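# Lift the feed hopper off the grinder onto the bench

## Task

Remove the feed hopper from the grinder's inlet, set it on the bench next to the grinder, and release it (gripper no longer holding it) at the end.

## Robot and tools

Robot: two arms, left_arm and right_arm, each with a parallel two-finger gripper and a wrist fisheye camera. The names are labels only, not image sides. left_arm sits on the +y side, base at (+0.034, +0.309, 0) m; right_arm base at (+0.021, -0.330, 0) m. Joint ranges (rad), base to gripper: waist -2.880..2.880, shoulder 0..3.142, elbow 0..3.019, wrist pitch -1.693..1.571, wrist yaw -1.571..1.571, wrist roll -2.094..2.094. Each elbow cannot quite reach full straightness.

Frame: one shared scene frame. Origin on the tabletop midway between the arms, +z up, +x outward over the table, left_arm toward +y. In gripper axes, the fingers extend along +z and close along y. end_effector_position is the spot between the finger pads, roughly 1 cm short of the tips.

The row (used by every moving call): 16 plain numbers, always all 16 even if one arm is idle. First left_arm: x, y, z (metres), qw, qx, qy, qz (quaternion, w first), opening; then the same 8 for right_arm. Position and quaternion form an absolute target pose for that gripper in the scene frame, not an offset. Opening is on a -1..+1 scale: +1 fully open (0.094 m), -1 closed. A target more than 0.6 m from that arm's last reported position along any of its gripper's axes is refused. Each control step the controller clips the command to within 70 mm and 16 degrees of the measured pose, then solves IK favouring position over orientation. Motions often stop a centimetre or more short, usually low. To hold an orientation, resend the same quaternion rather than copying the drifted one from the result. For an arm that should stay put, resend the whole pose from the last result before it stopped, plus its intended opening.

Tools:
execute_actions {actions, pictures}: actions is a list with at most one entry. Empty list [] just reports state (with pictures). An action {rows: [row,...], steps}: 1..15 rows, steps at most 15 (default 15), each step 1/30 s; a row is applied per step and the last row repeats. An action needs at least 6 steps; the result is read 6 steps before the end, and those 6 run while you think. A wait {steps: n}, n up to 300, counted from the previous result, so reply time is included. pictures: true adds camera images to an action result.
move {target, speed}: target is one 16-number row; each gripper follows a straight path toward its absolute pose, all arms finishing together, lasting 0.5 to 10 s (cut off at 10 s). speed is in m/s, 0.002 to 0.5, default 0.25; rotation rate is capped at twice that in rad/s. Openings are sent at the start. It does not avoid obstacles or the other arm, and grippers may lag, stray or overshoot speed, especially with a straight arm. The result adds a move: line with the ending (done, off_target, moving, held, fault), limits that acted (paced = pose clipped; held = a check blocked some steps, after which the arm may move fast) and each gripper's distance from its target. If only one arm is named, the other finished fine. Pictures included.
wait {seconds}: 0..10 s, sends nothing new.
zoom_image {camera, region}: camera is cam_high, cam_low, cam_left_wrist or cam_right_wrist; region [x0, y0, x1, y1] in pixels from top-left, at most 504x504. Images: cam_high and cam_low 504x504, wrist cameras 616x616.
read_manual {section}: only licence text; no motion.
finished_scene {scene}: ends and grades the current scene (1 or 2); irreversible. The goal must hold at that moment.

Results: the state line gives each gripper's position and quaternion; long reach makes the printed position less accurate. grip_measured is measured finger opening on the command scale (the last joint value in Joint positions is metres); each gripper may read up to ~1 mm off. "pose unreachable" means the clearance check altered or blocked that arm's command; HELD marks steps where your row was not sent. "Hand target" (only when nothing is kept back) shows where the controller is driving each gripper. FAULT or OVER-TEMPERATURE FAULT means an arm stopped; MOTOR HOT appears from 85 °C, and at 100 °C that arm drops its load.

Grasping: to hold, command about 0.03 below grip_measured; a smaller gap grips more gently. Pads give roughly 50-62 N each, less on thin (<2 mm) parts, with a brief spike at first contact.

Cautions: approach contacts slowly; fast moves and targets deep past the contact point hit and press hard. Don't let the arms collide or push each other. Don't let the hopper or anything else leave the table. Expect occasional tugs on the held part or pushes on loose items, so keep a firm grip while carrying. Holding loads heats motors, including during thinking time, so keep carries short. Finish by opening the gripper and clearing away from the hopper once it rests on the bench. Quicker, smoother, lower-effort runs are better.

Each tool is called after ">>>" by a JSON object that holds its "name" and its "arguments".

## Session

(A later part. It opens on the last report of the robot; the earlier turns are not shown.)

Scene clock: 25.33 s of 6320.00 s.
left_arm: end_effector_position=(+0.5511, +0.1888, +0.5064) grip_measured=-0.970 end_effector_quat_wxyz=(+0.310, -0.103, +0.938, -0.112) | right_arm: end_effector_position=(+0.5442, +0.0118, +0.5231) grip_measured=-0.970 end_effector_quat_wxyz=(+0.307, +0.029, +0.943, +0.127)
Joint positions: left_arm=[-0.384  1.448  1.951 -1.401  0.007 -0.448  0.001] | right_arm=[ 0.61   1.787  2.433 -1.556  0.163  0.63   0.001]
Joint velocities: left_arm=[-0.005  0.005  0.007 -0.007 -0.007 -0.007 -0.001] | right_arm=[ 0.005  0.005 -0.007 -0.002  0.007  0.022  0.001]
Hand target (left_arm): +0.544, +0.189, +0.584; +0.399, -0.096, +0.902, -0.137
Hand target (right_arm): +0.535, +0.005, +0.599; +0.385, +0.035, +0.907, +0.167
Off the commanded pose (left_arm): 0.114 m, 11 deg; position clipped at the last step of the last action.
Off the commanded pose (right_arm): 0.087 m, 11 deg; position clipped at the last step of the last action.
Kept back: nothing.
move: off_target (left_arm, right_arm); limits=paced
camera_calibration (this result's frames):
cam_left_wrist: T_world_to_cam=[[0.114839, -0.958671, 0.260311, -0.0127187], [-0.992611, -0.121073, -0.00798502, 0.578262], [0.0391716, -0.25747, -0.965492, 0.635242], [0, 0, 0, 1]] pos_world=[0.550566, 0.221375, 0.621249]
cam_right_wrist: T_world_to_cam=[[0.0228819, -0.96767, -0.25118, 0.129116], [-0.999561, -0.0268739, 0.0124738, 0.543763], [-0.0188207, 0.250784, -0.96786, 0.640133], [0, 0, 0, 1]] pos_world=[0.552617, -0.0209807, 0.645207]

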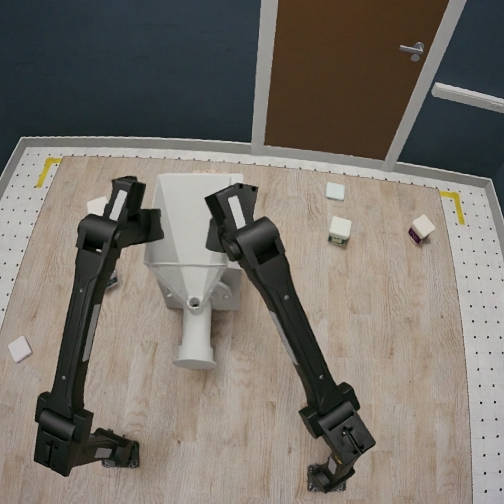

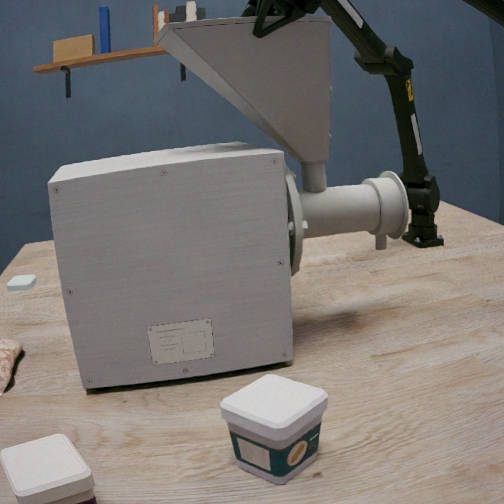

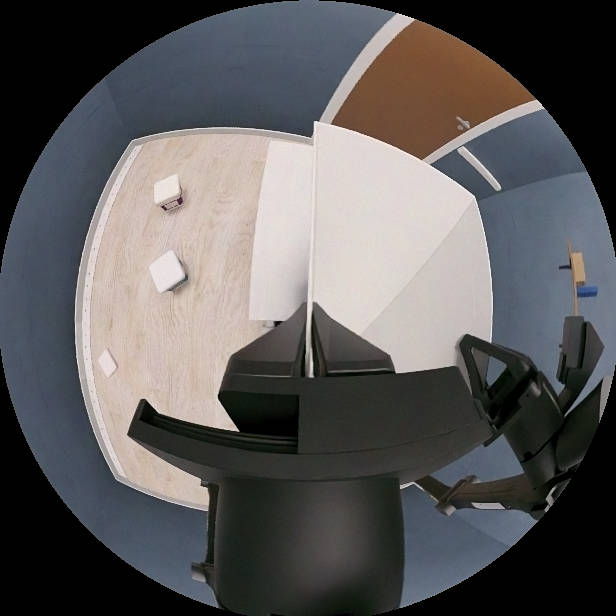

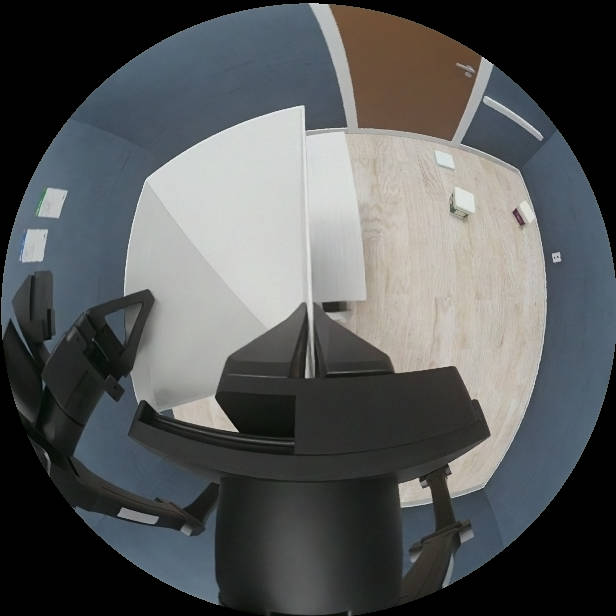

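>>> {"name": "zoom_image", "arguments": {"camera": "cam_low", "region": [260,120,400,260]}}

>>> {"name": "zoom_image", "arguments": {"camera": "cam_high", "region": [140,240,260,340]}}

Region (260, 120, 400, 260) of cam_low's 504x504 image, scaled by 3.600, with more detail than that image has.

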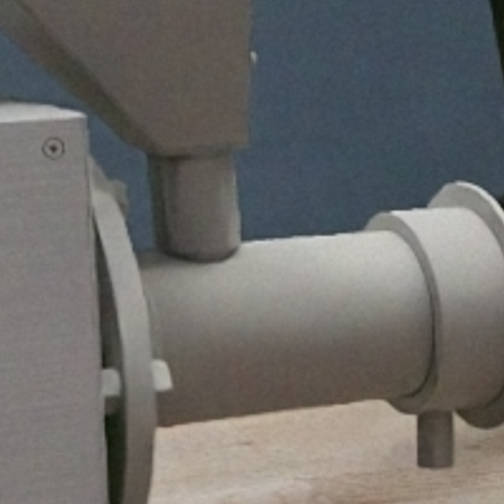

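Region (140, 240, 260, 340) of cam_high's 504x504 image, scaled by 4.200, with more detail than that image has.

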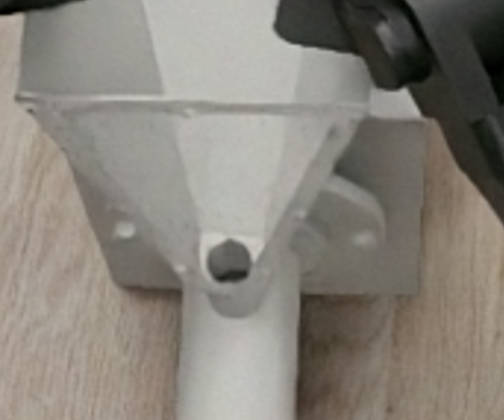

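>>> {"name": "move", "arguments": {"target": [0.55,0.186,0.52,0.35,-0.09,0.92,-0.14,-1,0.543,0.01,0.53,0.35,0.03,0.92,0.175,-1], "speed": 0.08}}

>>> {"name": "move", "arguments": {"target": [0.55,0.184,0.52,0.35,-0.085,0.92,-0.144,0,0.543,0.008,0.53,0.35,0.03,0.92,0.178,0], "speed": 0.08}}

>>> {"name": "move", "arguments": {"target": [0.50,0.179,0.515,0.36,-0.085,0.917,-0.144,0,0.50,0.005,0.515,0.36,0.03,0.915,0.178,0], "speed": 0.06}}

>>> {"name": "move", "arguments": {"target": [0.50,0.179,0.495,0.36,-0.085,0.917,-0.144,0,0.50,0.005,0.495,0.36,0.03,0.915,0.178,0], "speed": 0.04}}

Scene clock: 26.97 s of 6320.00 s.
left_arm: end_effector_position=(+0.5516, +0.1848, +0.5057) grip_measured=-0.973 end_effector_quat_wxyz=(+0.326, -0.091, +0.932, -0.131) | right_arm: end_effector_position=(+0.5431, +0.0104, +0.5211) grip_measured=-0.987 end_effector_quat_wxyz=(+0.337, +0.035, +0.926, +0.166)
Joint positions: left_arm=[-0.38   1.418  1.896 -1.331  0.041 -0.433  0.001] | right_arm=[ 0.602  1.67   2.214 -1.353  0.137  0.636  0.001]
Joint velocities: left_arm=[-0.005  0.015 -0.002  0.037  0.066 -0.081  0.001] | right_arm=[-0.015 -0.024 -0.002  0.017 -0.037  0.037  0.001]
Hand target (left_arm): +0.550, +0.186, +0.520; +0.350, -0.090, +0.922, -0.141
Hand target (right_arm): +0.543, +0.010, +0.531; +0.349, +0.030, +0.920, +0.175
Off the commanded pose (left_arm): 0.014 m, 3 deg.
Off the commanded pose (right_arm): 0.009 m, 2 deg.
Kept back: nothing.
move: off_target (left_arm)
camera_calibration (this result's frames):
cam_left_wrist: T_world_to_cam=[[0.0753104, -0.954353, 0.28903, -0.0099404], [-0.994687, -0.0922991, -0.045586, 0.593039], [0.0701823, -0.284061, -0.956234, 0.616645], [0, 0, 0, 1]] pos_world=[0.547359, 0.220415, 0.619564]
cam_right_wrist: T_world_to_cam=[[0.0470851, -0.944914, -0.323914, 0.151746], [-0.997846, -0.029663, -0.0585177, 0.578683], [0.045686, 0.325971, -0.944275, 0.590443], [0, 0, 0, 1]] pos_world=[0.543316, -0.0319155, 0.640557]

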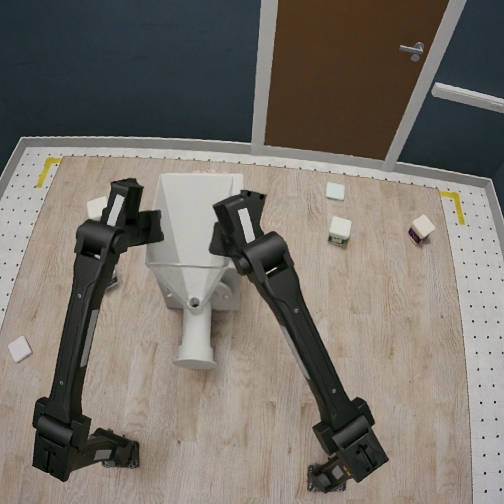

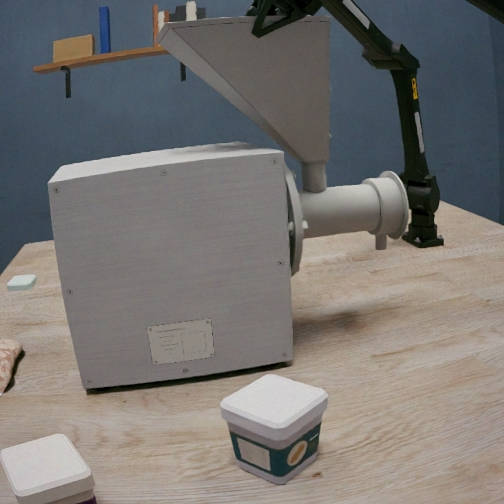

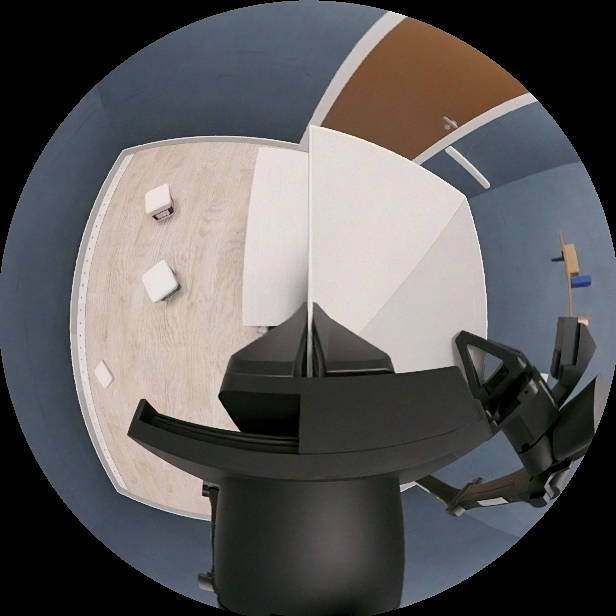

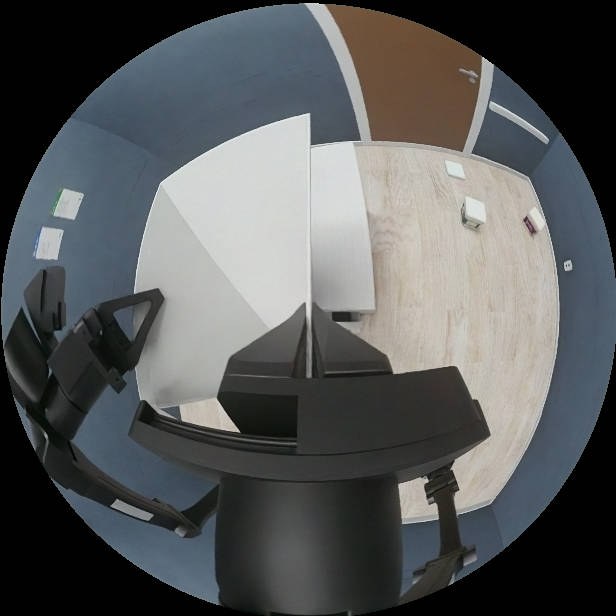

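Scene clock: 27.80 s of 6320.00 s.
left_arm: end_effector_position=(+0.5522, +0.1826, +0.5120) grip_measured=-0.002 end_effector_quat_wxyz=(+0.336, -0.088, +0.927, -0.140) | right_arm: end_effector_position=(+0.5437, +0.0127, +0.5204) grip_measured=-0.001 end_effector_quat_wxyz=(+0.339, +0.033, +0.924, +0.172)
Joint positions: left_arm=[-0.38   1.412  1.896 -1.312  0.053 -0.433  0.047] | right_arm=[ 0.602  1.665  2.199 -1.333  0.128  0.636  0.047]
Joint velocities: left_arm=[ 0.005  0.005  0.007 -0.017 -0.037 -0.007 -0.   ] | right_arm=[-0.015  0.005 -0.012 -0.012 -0.066  0.037 -0.001]
Hand target (left_arm): +0.550, +0.184, +0.520; +0.350, -0.085, +0.922, -0.144
Hand target (right_arm): +0.543, +0.008, +0.530; +0.349, +0.030, +0.919, +0.178
Off the commanded pose (left_arm): 0.008 m, 2 deg.
Off the commanded pose (right_arm): 0.011 m, 2 deg.
Kept back: nothing.
move: off_target (right_arm)
camera_calibration (this result's frames):
cam_left_wrist: T_world_to_cam=[[0.0610884, -0.950697, 0.304044, -0.0144411], [-0.994116, -0.0852486, -0.0668215, 0.603034], [0.0894463, -0.298173, -0.950312, 0.610909], [0, 0, 0, 1]] pos_world=[0.545724, 0.219835, 0.62524]
cam_right_wrist: T_world_to_cam=[[0.0545938, -0.940802, -0.334532, 0.155065], [-0.997319, -0.0350259, -0.0642538, 0.582165], [0.0487328, 0.337143, -0.940191, 0.585058], [0, 0, 0, 1]] pos_world=[0.543627, -0.0309715, 0.639347]

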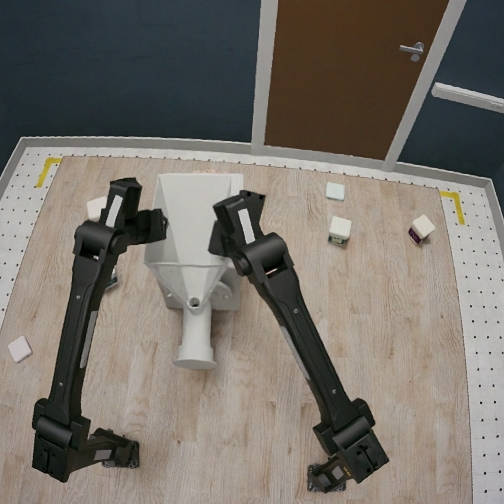

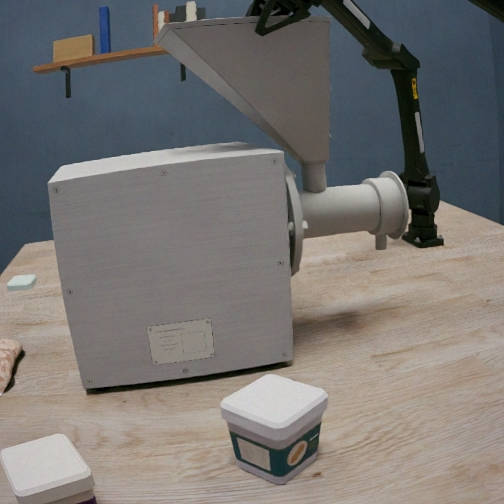

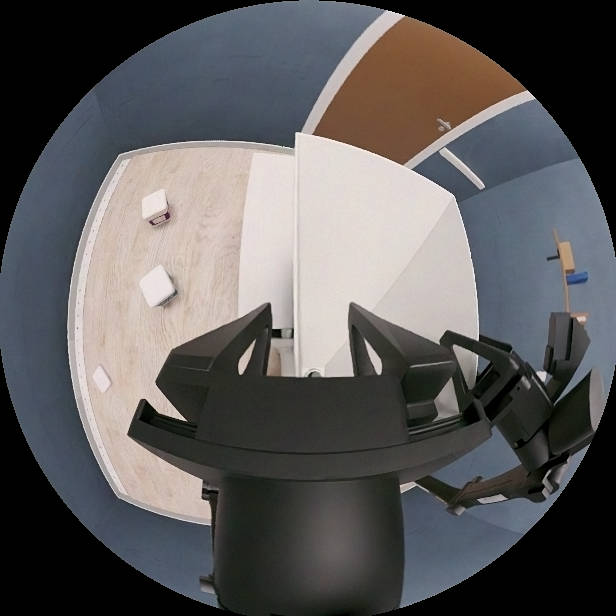

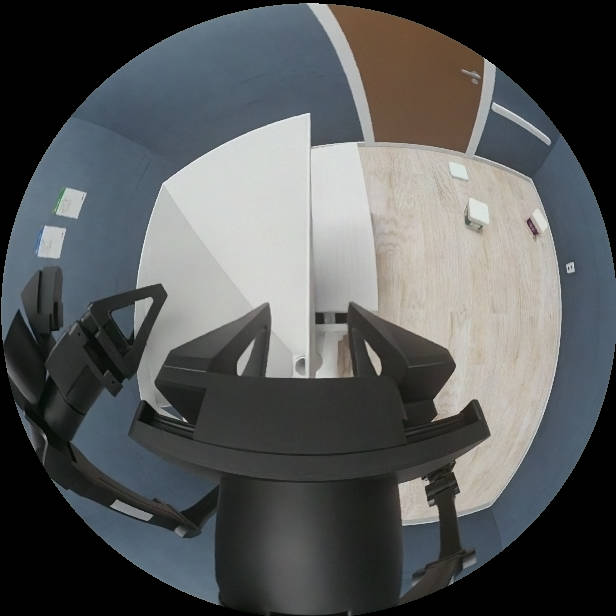

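Scene clock: 29.00 s of 6320.00 s.
left_arm: end_effector_position=(+0.5009, +0.1842, +0.5137) grip_measured=-0.002 end_effector_quat_wxyz=(+0.353, -0.085, +0.922, -0.139) | right_arm: end_effector_position=(+0.5079, -0.0045, +0.5171) grip_measured=-0.001 end_effector_quat_wxyz=(+0.362, +0.036, +0.915, +0.174)
Joint positions: left_arm=[-0.412  1.264  1.746 -1.276  0.021 -0.446  0.047] | right_arm=[ 0.626  1.51   1.977 -1.224  0.17   0.644  0.047]
Joint velocities: left_arm=[-0.005 -0.005  0.002 -0.007  0.081 -0.066 -0.001] | right_arm=[-0.015 -0.005 -0.027  0.012  0.007 -0.051  0.   ]
Hand target (left_arm): +0.500, +0.179, +0.515; +0.360, -0.085, +0.918, -0.145
Hand target (right_arm): +0.500, +0.005, +0.515; +0.360, +0.030, +0.915, +0.179
Off the commanded pose (left_arm): 0.005 m, 1 deg.
Off the commanded pose (right_arm): 0.013 m, 1 deg.
Kept back: nothing.
move: off_target (right_arm)
camera_calibration (this result's frames):
cam_left_wrist: T_world_to_cam=[[0.0502949, -0.952588, 0.300076, -0.0024772], [-0.991055, -0.0847892, -0.103055, 0.569248], [0.123612, -0.292209, -0.948332, 0.598372], [0, 0, 0, 1]] pos_world=[0.490315, 0.220756, 0.626862]
cam_right_wrist: T_world_to_cam=[[0.0597073, -0.939584, -0.337071, 0.13849], [-0.993393, -0.0227738, -0.112483, 0.568633], [0.0980111, 0.34156, -0.934736, 0.561608], [0, 0, 0, 1]] pos_world=[0.501563, -0.0487496, 0.635597]

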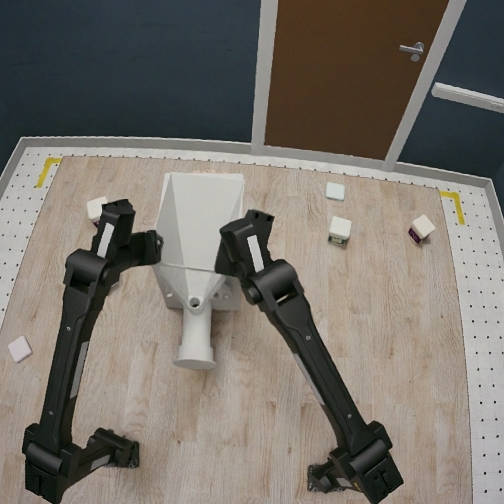

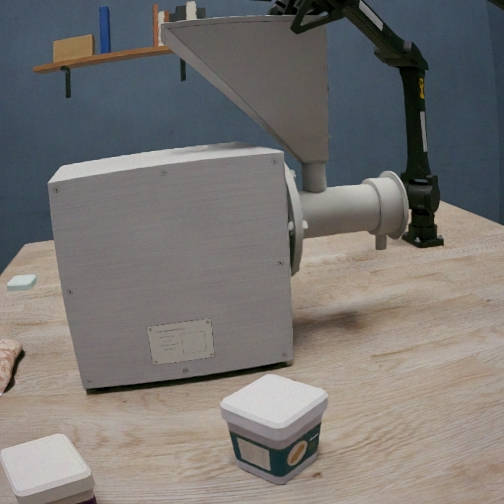

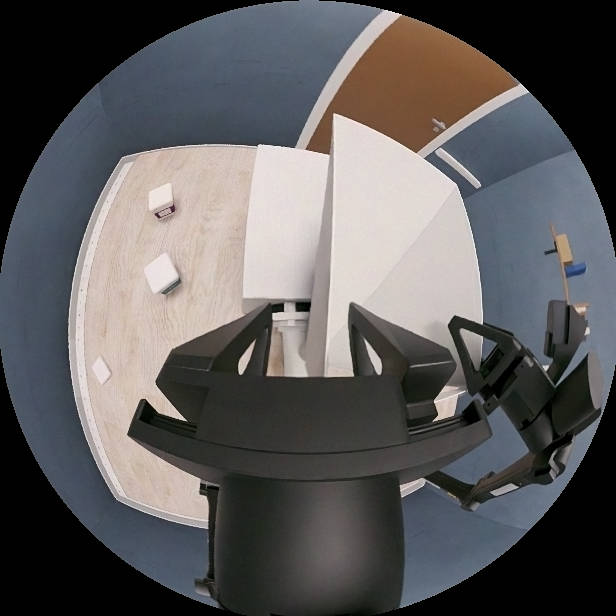

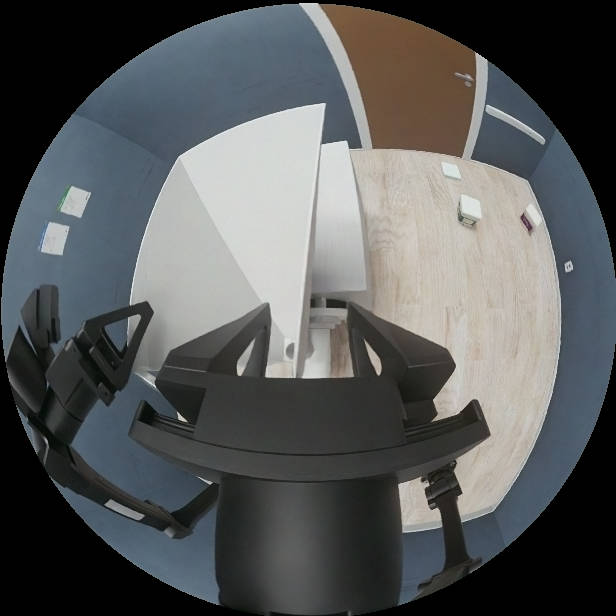

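Scene clock: 29.87 s of 6320.00 s.
left_arm: end_effector_position=(+0.5026, +0.1836, +0.5051) grip_measured=-0.002 end_effector_quat_wxyz=(+0.365, -0.089, +0.915, -0.145) | right_arm: end_effector_position=(+0.5056, -0.0042, +0.5175) grip_measured=-0.001 end_effector_quat_wxyz=(+0.378, +0.040, +0.905, +0.189)
Joint positions: left_arm=[-0.413  1.238  1.683 -1.208  0.019 -0.457  0.047] | right_arm=[ 0.629  1.474  1.913 -1.149  0.17   0.654  0.047]
Joint velocities: left_arm=[-0.005 -0.015 -0.017  0.002 -0.007 -0.066 -0.   ] | right_arm=[ 0.005 -0.005 -0.002  0.002  0.022  0.051 -0.001]
Hand target (left_arm): +0.500, +0.179, +0.495; +0.360, -0.085, +0.918, -0.144
Hand target (right_arm): +0.500, +0.005, +0.496; +0.360, +0.030, +0.915, +0.178
Off the commanded pose (left_arm): 0.011 m, 1 deg.
Off the commanded pose (right_arm): 0.025 m, 3 deg.
Kept back: nothing.
move: off_target (left_arm, right_arm)
camera_calibration (this result's frames):
cam_left_wrist: T_world_to_cam=[[0.0496503, -0.94769, 0.315308, -0.00875979], [-0.987062, -0.0947495, -0.12935, 0.583092], [0.152459, -0.304807, -0.940133, 0.57347], [0, 0, 0, 1]] pos_world=[0.488552, 0.221744, 0.617323]
cam_right_wrist: T_world_to_cam=[[0.068474, -0.927782, -0.366786, 0.150062], [-0.988905, -0.0145396, -0.147837, 0.582415], [0.131828, 0.37284, -0.918484, 0.53677], [0, 0, 0, 1]] pos_world=[0.494916, -0.0524362, 0.634157]

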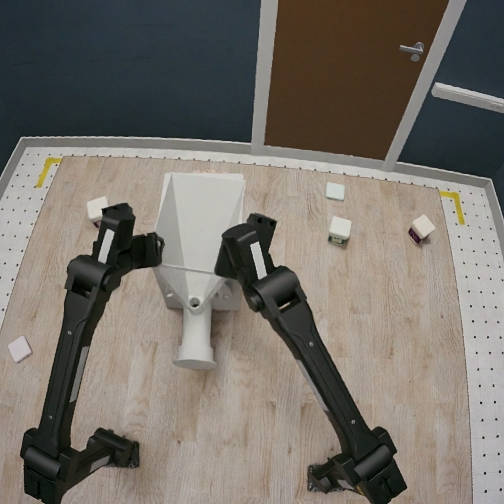

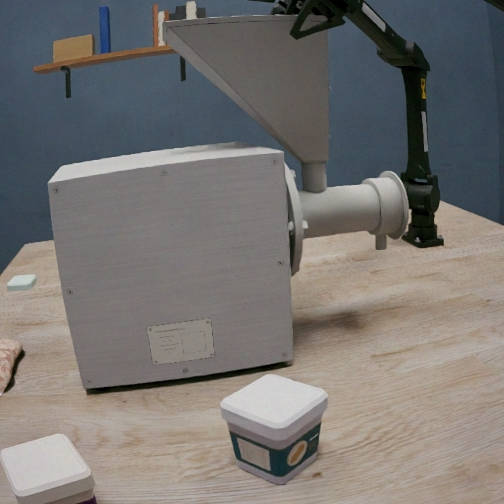

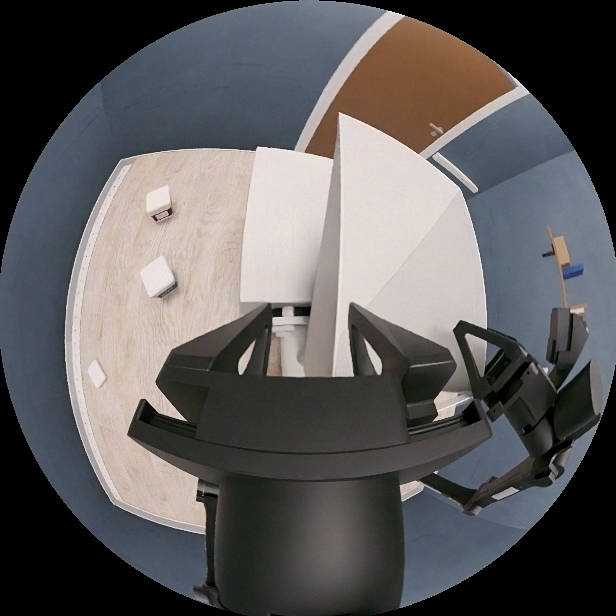

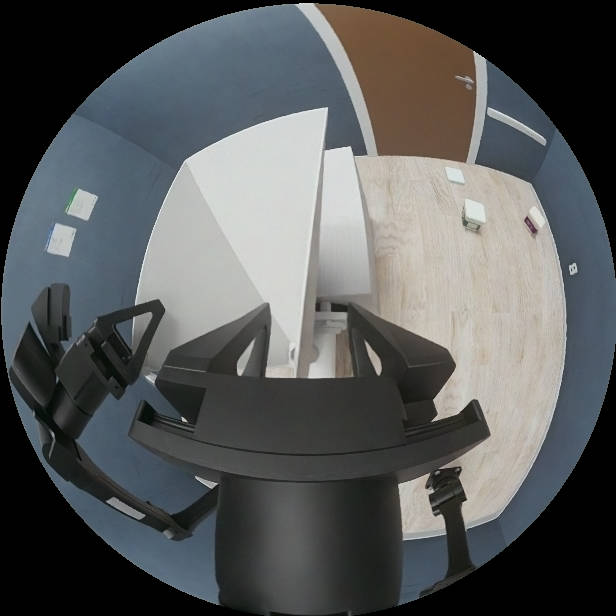

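>>> {"name": "move", "arguments": {"target": [0.50,0.172,0.51,0.36,-0.085,0.917,-0.144,-1,0.50,0.008,0.52,0.36,0.03,0.915,0.178,-1], "speed": 0.03}}

>>> {"name": "move", "arguments": {"target": [0.495,0.175,0.575,0.39,-0.085,0.905,-0.144,-1,0.495,0.002,0.575,0.39,0.03,0.903,0.178,-1], "speed": 0.04}}

Scene clock: 33.70 s of 6320.00 s.
left_arm: end_effector_position=(+0.4997, +0.1757, +0.5107) grip_measured=-0.967 end_effector_quat_wxyz=(+0.374, -0.077, +0.914, -0.141) | right_arm: end_effector_position=(+0.5072, +0.0010, +0.5215) grip_measured=-0.983 end_effector_quat_wxyz=(+0.377, +0.051, +0.907, +0.181)
Joint positions: left_arm=[-0.438  1.235  1.69  -1.204 -0.002 -0.446  0.002] | right_arm=[ 0.643  1.501  1.961 -1.186  0.199  0.678  0.001]
Joint velocities: left_arm=[-0.015  0.005  0.012  0.022  0.037  0.022 -0.001] | right_arm=[ 0.005 -0.005 -0.007 -0.017 -0.051 -0.007 -0.   ]
Hand target (left_arm): +0.500, +0.172, +0.510; +0.361, -0.085, +0.918, -0.144
Hand target (right_arm): +0.500, +0.008, +0.520; +0.361, +0.030, +0.915, +0.179
Off the commanded pose (left_arm): 0.004 m, 2 deg.
Off the commanded pose (right_arm): 0.010 m, 3 deg.
Kept back: nothing.
move: off_target (right_arm)
camera_calibration (this result's frames):
cam_left_wrist: T_world_to_cam=[[0.0277241, -0.953791, 0.29919, 0.00234147], [-0.985821, -0.0756409, -0.149787, 0.586711], [0.165496, -0.290795, -0.942364, 0.56895], [0, 0, 0, 1]] pos_world=[0.484168, 0.21206, 0.623339]
cam_right_wrist: T_world_to_cam=[[0.043256, -0.931861, -0.360228, 0.165579], [-0.990171, 0.00801542, -0.139634, 0.581029], [0.133007, 0.362727, -0.922355, 0.539686], [0, 0, 0, 1]] pos_world=[0.496374, -0.0461195, 0.63856]

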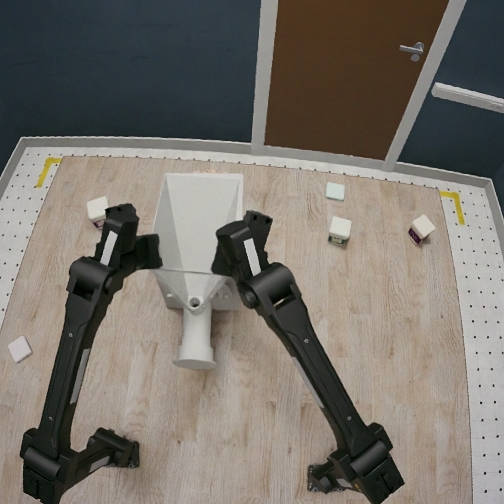

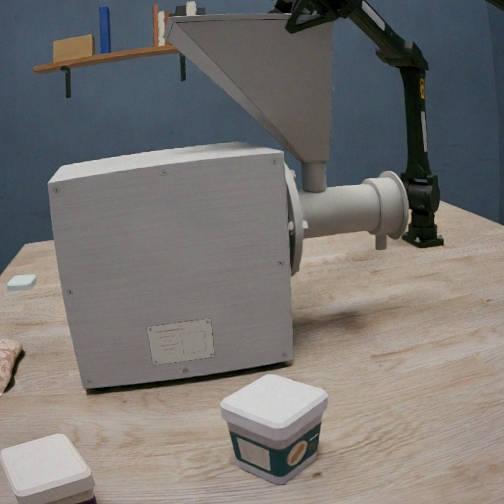

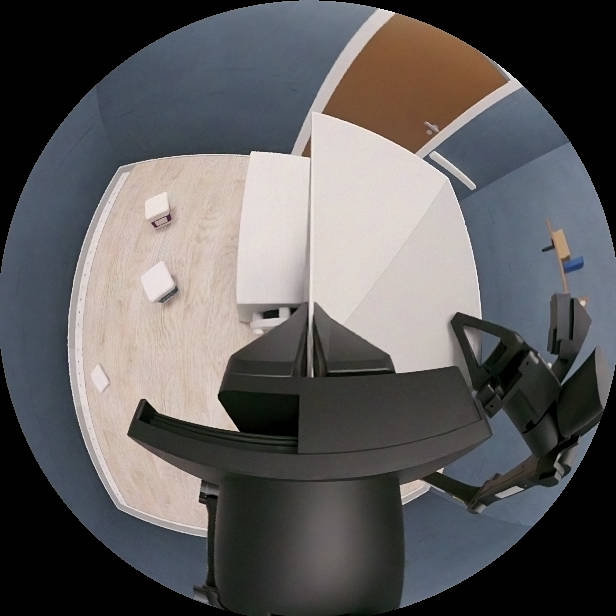

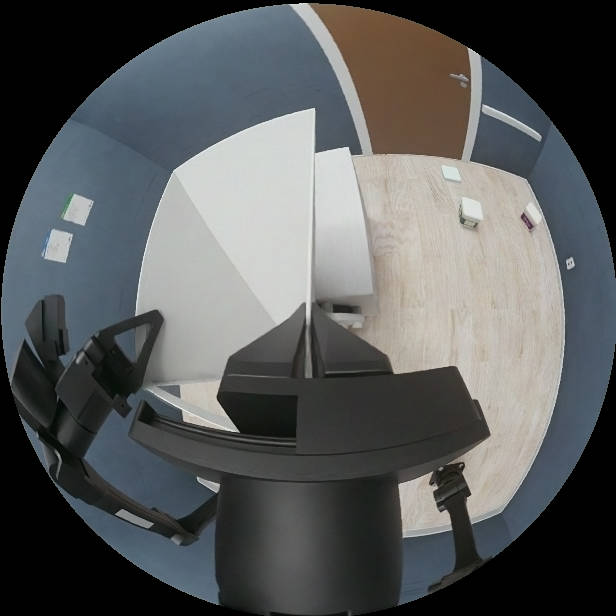

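Scene clock: 35.53 s of 6320.00 s.
left_arm: end_effector_position=(+0.4988, +0.1777, +0.5128) grip_measured=-0.972 end_effector_quat_wxyz=(+0.344, -0.079, +0.927, -0.123) | right_arm: end_effector_position=(+0.5094, +0.0022, +0.5230) grip_measured=-0.987 end_effector_quat_wxyz=(+0.360, +0.049, +0.917, +0.161)
Joint positions: left_arm=[-0.439  1.281  1.772 -1.313 -0.016 -0.445  0.001] | right_arm=[ 0.645  1.551  2.05  -1.281  0.211  0.678  0.001]
Joint velocities: left_arm=[-0.005 -0.005 -0.007 -0.002 -0.007 -0.022 -0.001] | right_arm=[-0.005 -0.005  0.007  0.002 -0.037  0.022  0.   ]
Hand target (left_arm): +0.490, +0.177, +0.572; +0.391, -0.085, +0.905, -0.146
Hand target (right_arm): +0.492, -0.001, +0.572; +0.391, +0.031, +0.902, +0.179
Off the commanded pose (left_arm): 0.062 m, 6 deg.
Off the commanded pose (right_arm): 0.054 m, 5 deg.
Kept back: nothing.
move: off_target (left_arm, right_arm)
camera_calibration (this result's frames):
cam_left_wrist: T_world_to_cam=[[0.0535293, -0.962151, 0.267207, 0.00861577], [-0.993171, -0.0790769, -0.085777, 0.557736], [0.10366, -0.26079, -0.959814, 0.606086], [0, 0, 0, 1]] pos_world=[0.490639, 0.210455, 0.627269]
cam_right_wrist: T_world_to_cam=[[0.0244851, -0.945749, -0.323974, 0.15775], [-0.994769, 0.00909875, -0.101743, 0.565929], [0.0991713, 0.32477, -0.940579, 0.567225], [0, 0, 0, 1]] pos_world=[0.502853, -0.0401749, 0.642207]

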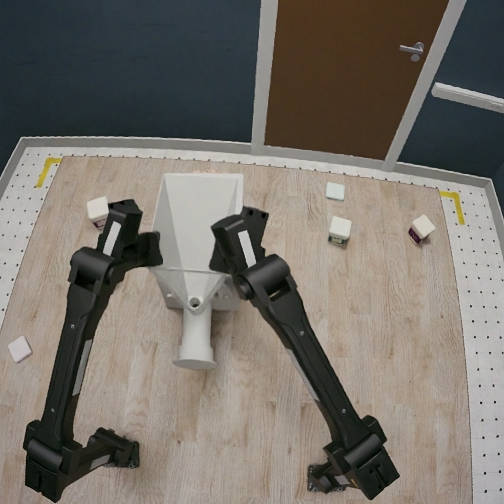

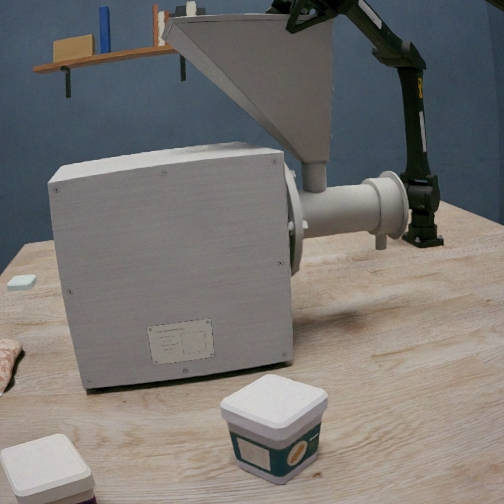

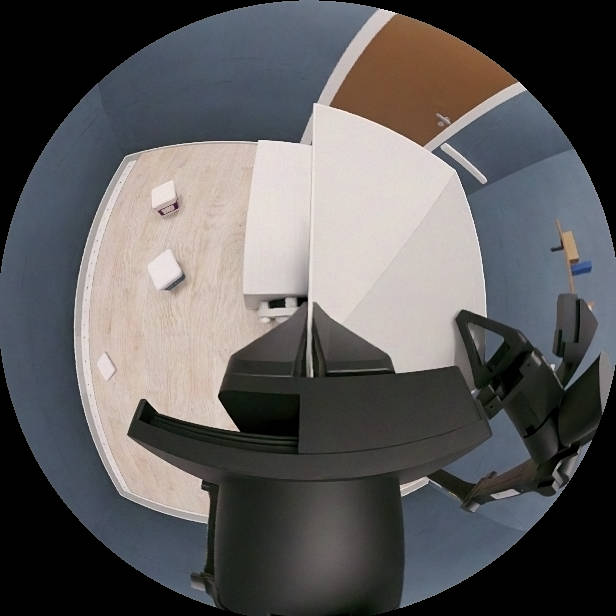

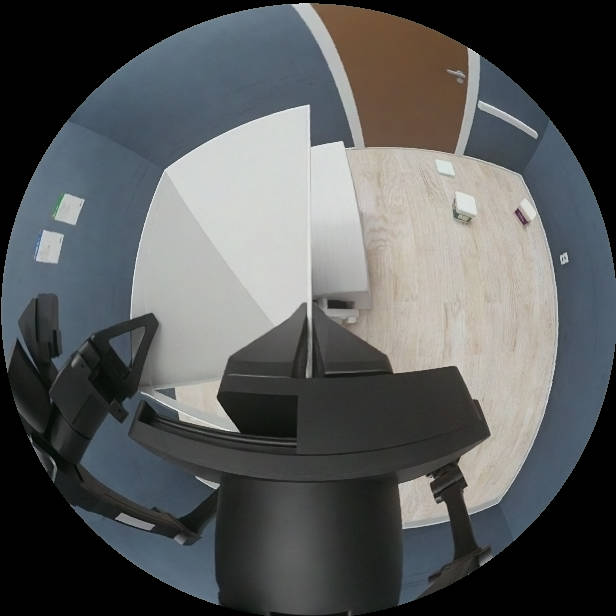

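>>> {"name": "move", "arguments": {"target": [0.485,0.178,0.575,0.45,-0.085,0.877,-0.15,-1,0.52,0.002,0.58,0.45,0.03,0.875,0.18,-1], "speed": 0.1}}

>>> {"name": "move", "arguments": {"target": [0.515,0.178,0.58,0.45,-0.085,0.877,-0.15,-1,0.49,0.002,0.585,0.45,0.03,0.875,0.18,-1], "speed": 0.1}}

Scene clock: 37.23 s of 6320.00 s.
left_arm: end_effector_position=(+0.4959, +0.1825, +0.5132) grip_measured=-0.972 end_effector_quat_wxyz=(+0.374, -0.095, +0.914, -0.123) | right_arm: end_effector_position=(+0.5138, +0.0066, +0.5263) grip_measured=-0.987 end_effector_quat_wxyz=(+0.379, +0.038, +0.910, +0.162)
Joint positions: left_arm=[-0.445  1.233  1.702 -1.232 -0.053 -0.471  0.001] | right_arm=[ 0.651  1.545  2.032 -1.23   0.225  0.648  0.001]
Joint velocities: left_arm=[-0.005  0.005  0.002 -0.002  0.051 -0.007  0.   ] | right_arm=[-0.015 -0.005 -0.017 -0.012  0.007 -0.022 -0.   ]
Hand target (left_arm): +0.480, +0.180, +0.573; +0.448, -0.086, +0.877, -0.153
Hand target (right_arm): +0.514, -0.002, +0.580; +0.447, +0.033, +0.876, +0.180
Off the commanded pose (left_arm): 0.063 m, 10 deg.
Off the commanded pose (right_arm): 0.054 m, 9 deg.
Kept back: nothing.
move: off_target (left_arm, right_arm)
camera_calibration (this result's frames):
cam_left_wrist: T_world_to_cam=[[0.0753704, -0.95702, 0.280056, -0.00503233], [-0.982274, -0.119598, -0.144342, 0.587342], [0.171632, -0.264213, -0.94907, 0.569447], [0, 0, 0, 1]] pos_world=[0.479575, 0.215884, 0.626632]
cam_right_wrist: T_world_to_cam=[[0.053218, -0.946766, -0.317493, 0.144745], [-0.989346, -0.00684584, -0.145419, 0.590925], [0.135505, 0.32185, -0.937044, 0.547898], [0, 0, 0, 1]] pos_world=[0.502684, -0.0352557, 0.645292]

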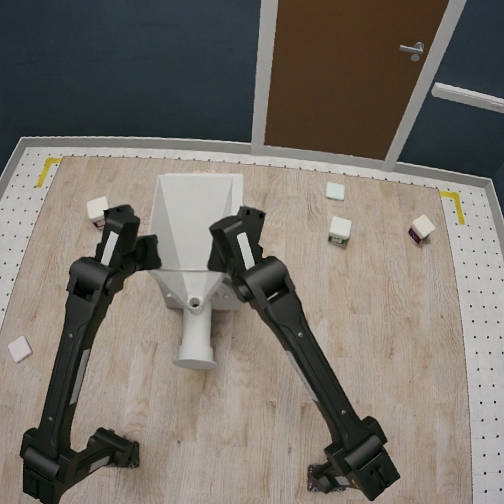

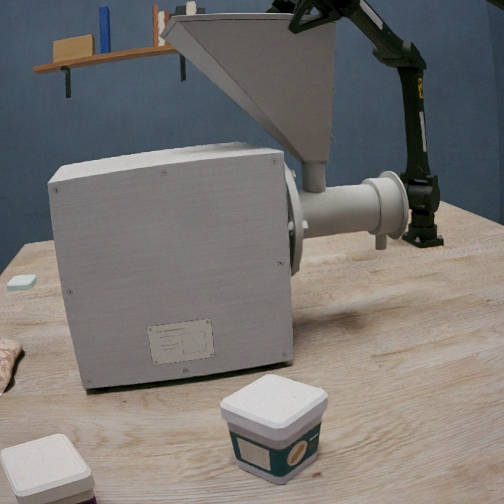

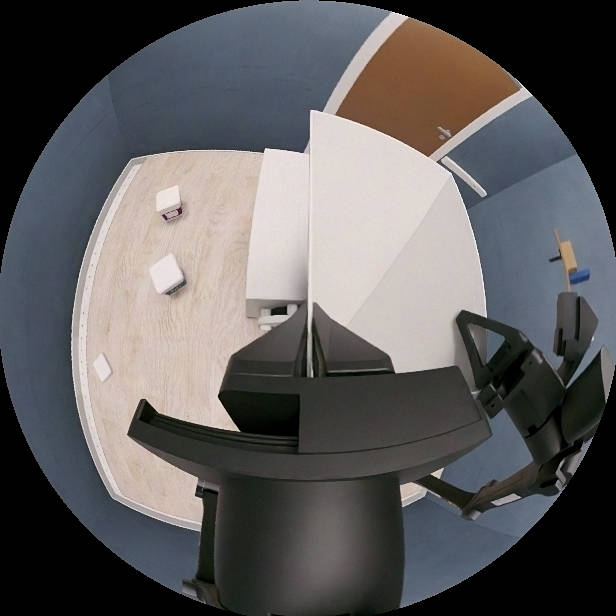

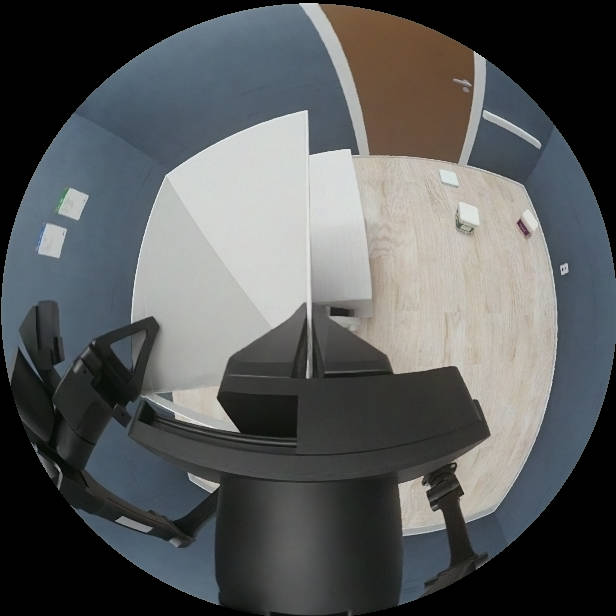

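Scene clock: 38.40 s of 6320.00 s.
left_arm: end_effector_position=(+0.4963, +0.1799, +0.5122) grip_measured=-0.972 end_effector_quat_wxyz=(+0.374, -0.085, +0.915, -0.126) | right_arm: end_effector_position=(+0.5060, +0.0040, +0.5264) grip_measured=-0.987 end_effector_quat_wxyz=(+0.390, +0.053, +0.906, +0.158)
Joint positions: left_arm=[-0.445  1.233  1.699 -1.227 -0.039 -0.454  0.001] | right_arm=[ 0.667  1.517  1.993 -1.21   0.268  0.679  0.001]
Joint velocities: left_arm=[-0.005 -0.005  0.007  0.012 -0.051 -0.022  0.   ] | right_arm=[-0.005 -0.005 -0.007 -0.007  0.037 -0.037  0.   ]
Hand target (left_arm): +0.506, +0.180, +0.578; +0.449, -0.085, +0.876, -0.151
Hand target (right_arm): +0.486, -0.002, +0.583; +0.447, +0.034, +0.876, +0.180
Off the commanded pose (left_arm): 0.070 m, 10 deg.
Off the commanded pose (right_arm): 0.061 m, 9 deg.
Kept back: nothing.
move: off_target (left_arm, right_arm)
camera_calibration (this result's frames):
cam_left_wrist: T_world_to_cam=[[0.0535675, -0.959188, 0.277647, 0.00513705], [-0.984472, -0.0972759, -0.146121, 0.585218], [0.167166, -0.265509, -0.949505, 0.57046], [0, 0, 0, 1]] pos_world=[0.480495, 0.213317, 0.625742]
cam_right_wrist: T_world_to_cam=[[0.0253505, -0.946465, -0.321809, 0.159123], [-0.986463, 0.028486, -0.161488, 0.590018], [0.16201, 0.321546, -0.932931, 0.534371], [0, 0, 0, 1]] pos_world=[0.491424, -0.0380274, 0.645019]

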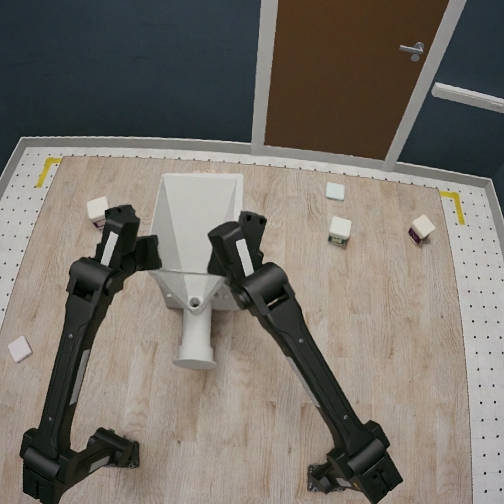

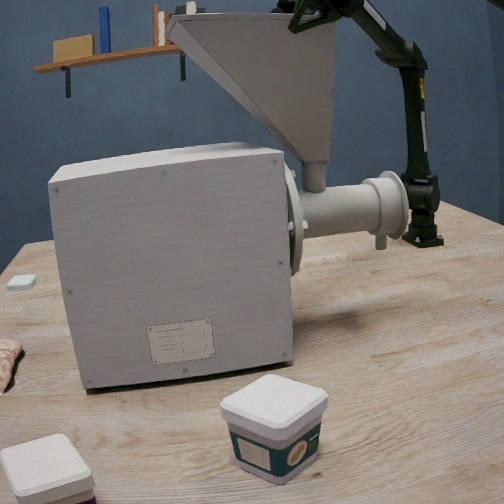

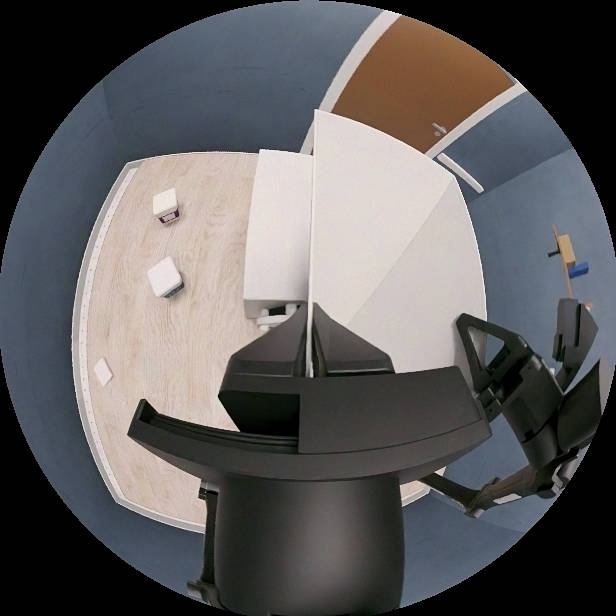

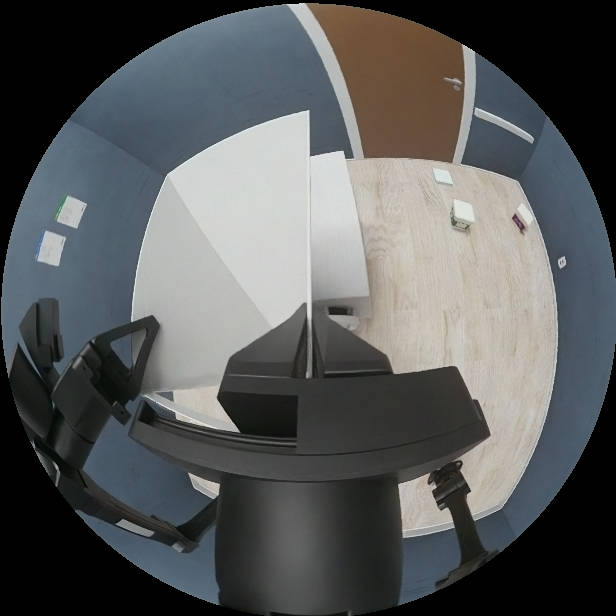

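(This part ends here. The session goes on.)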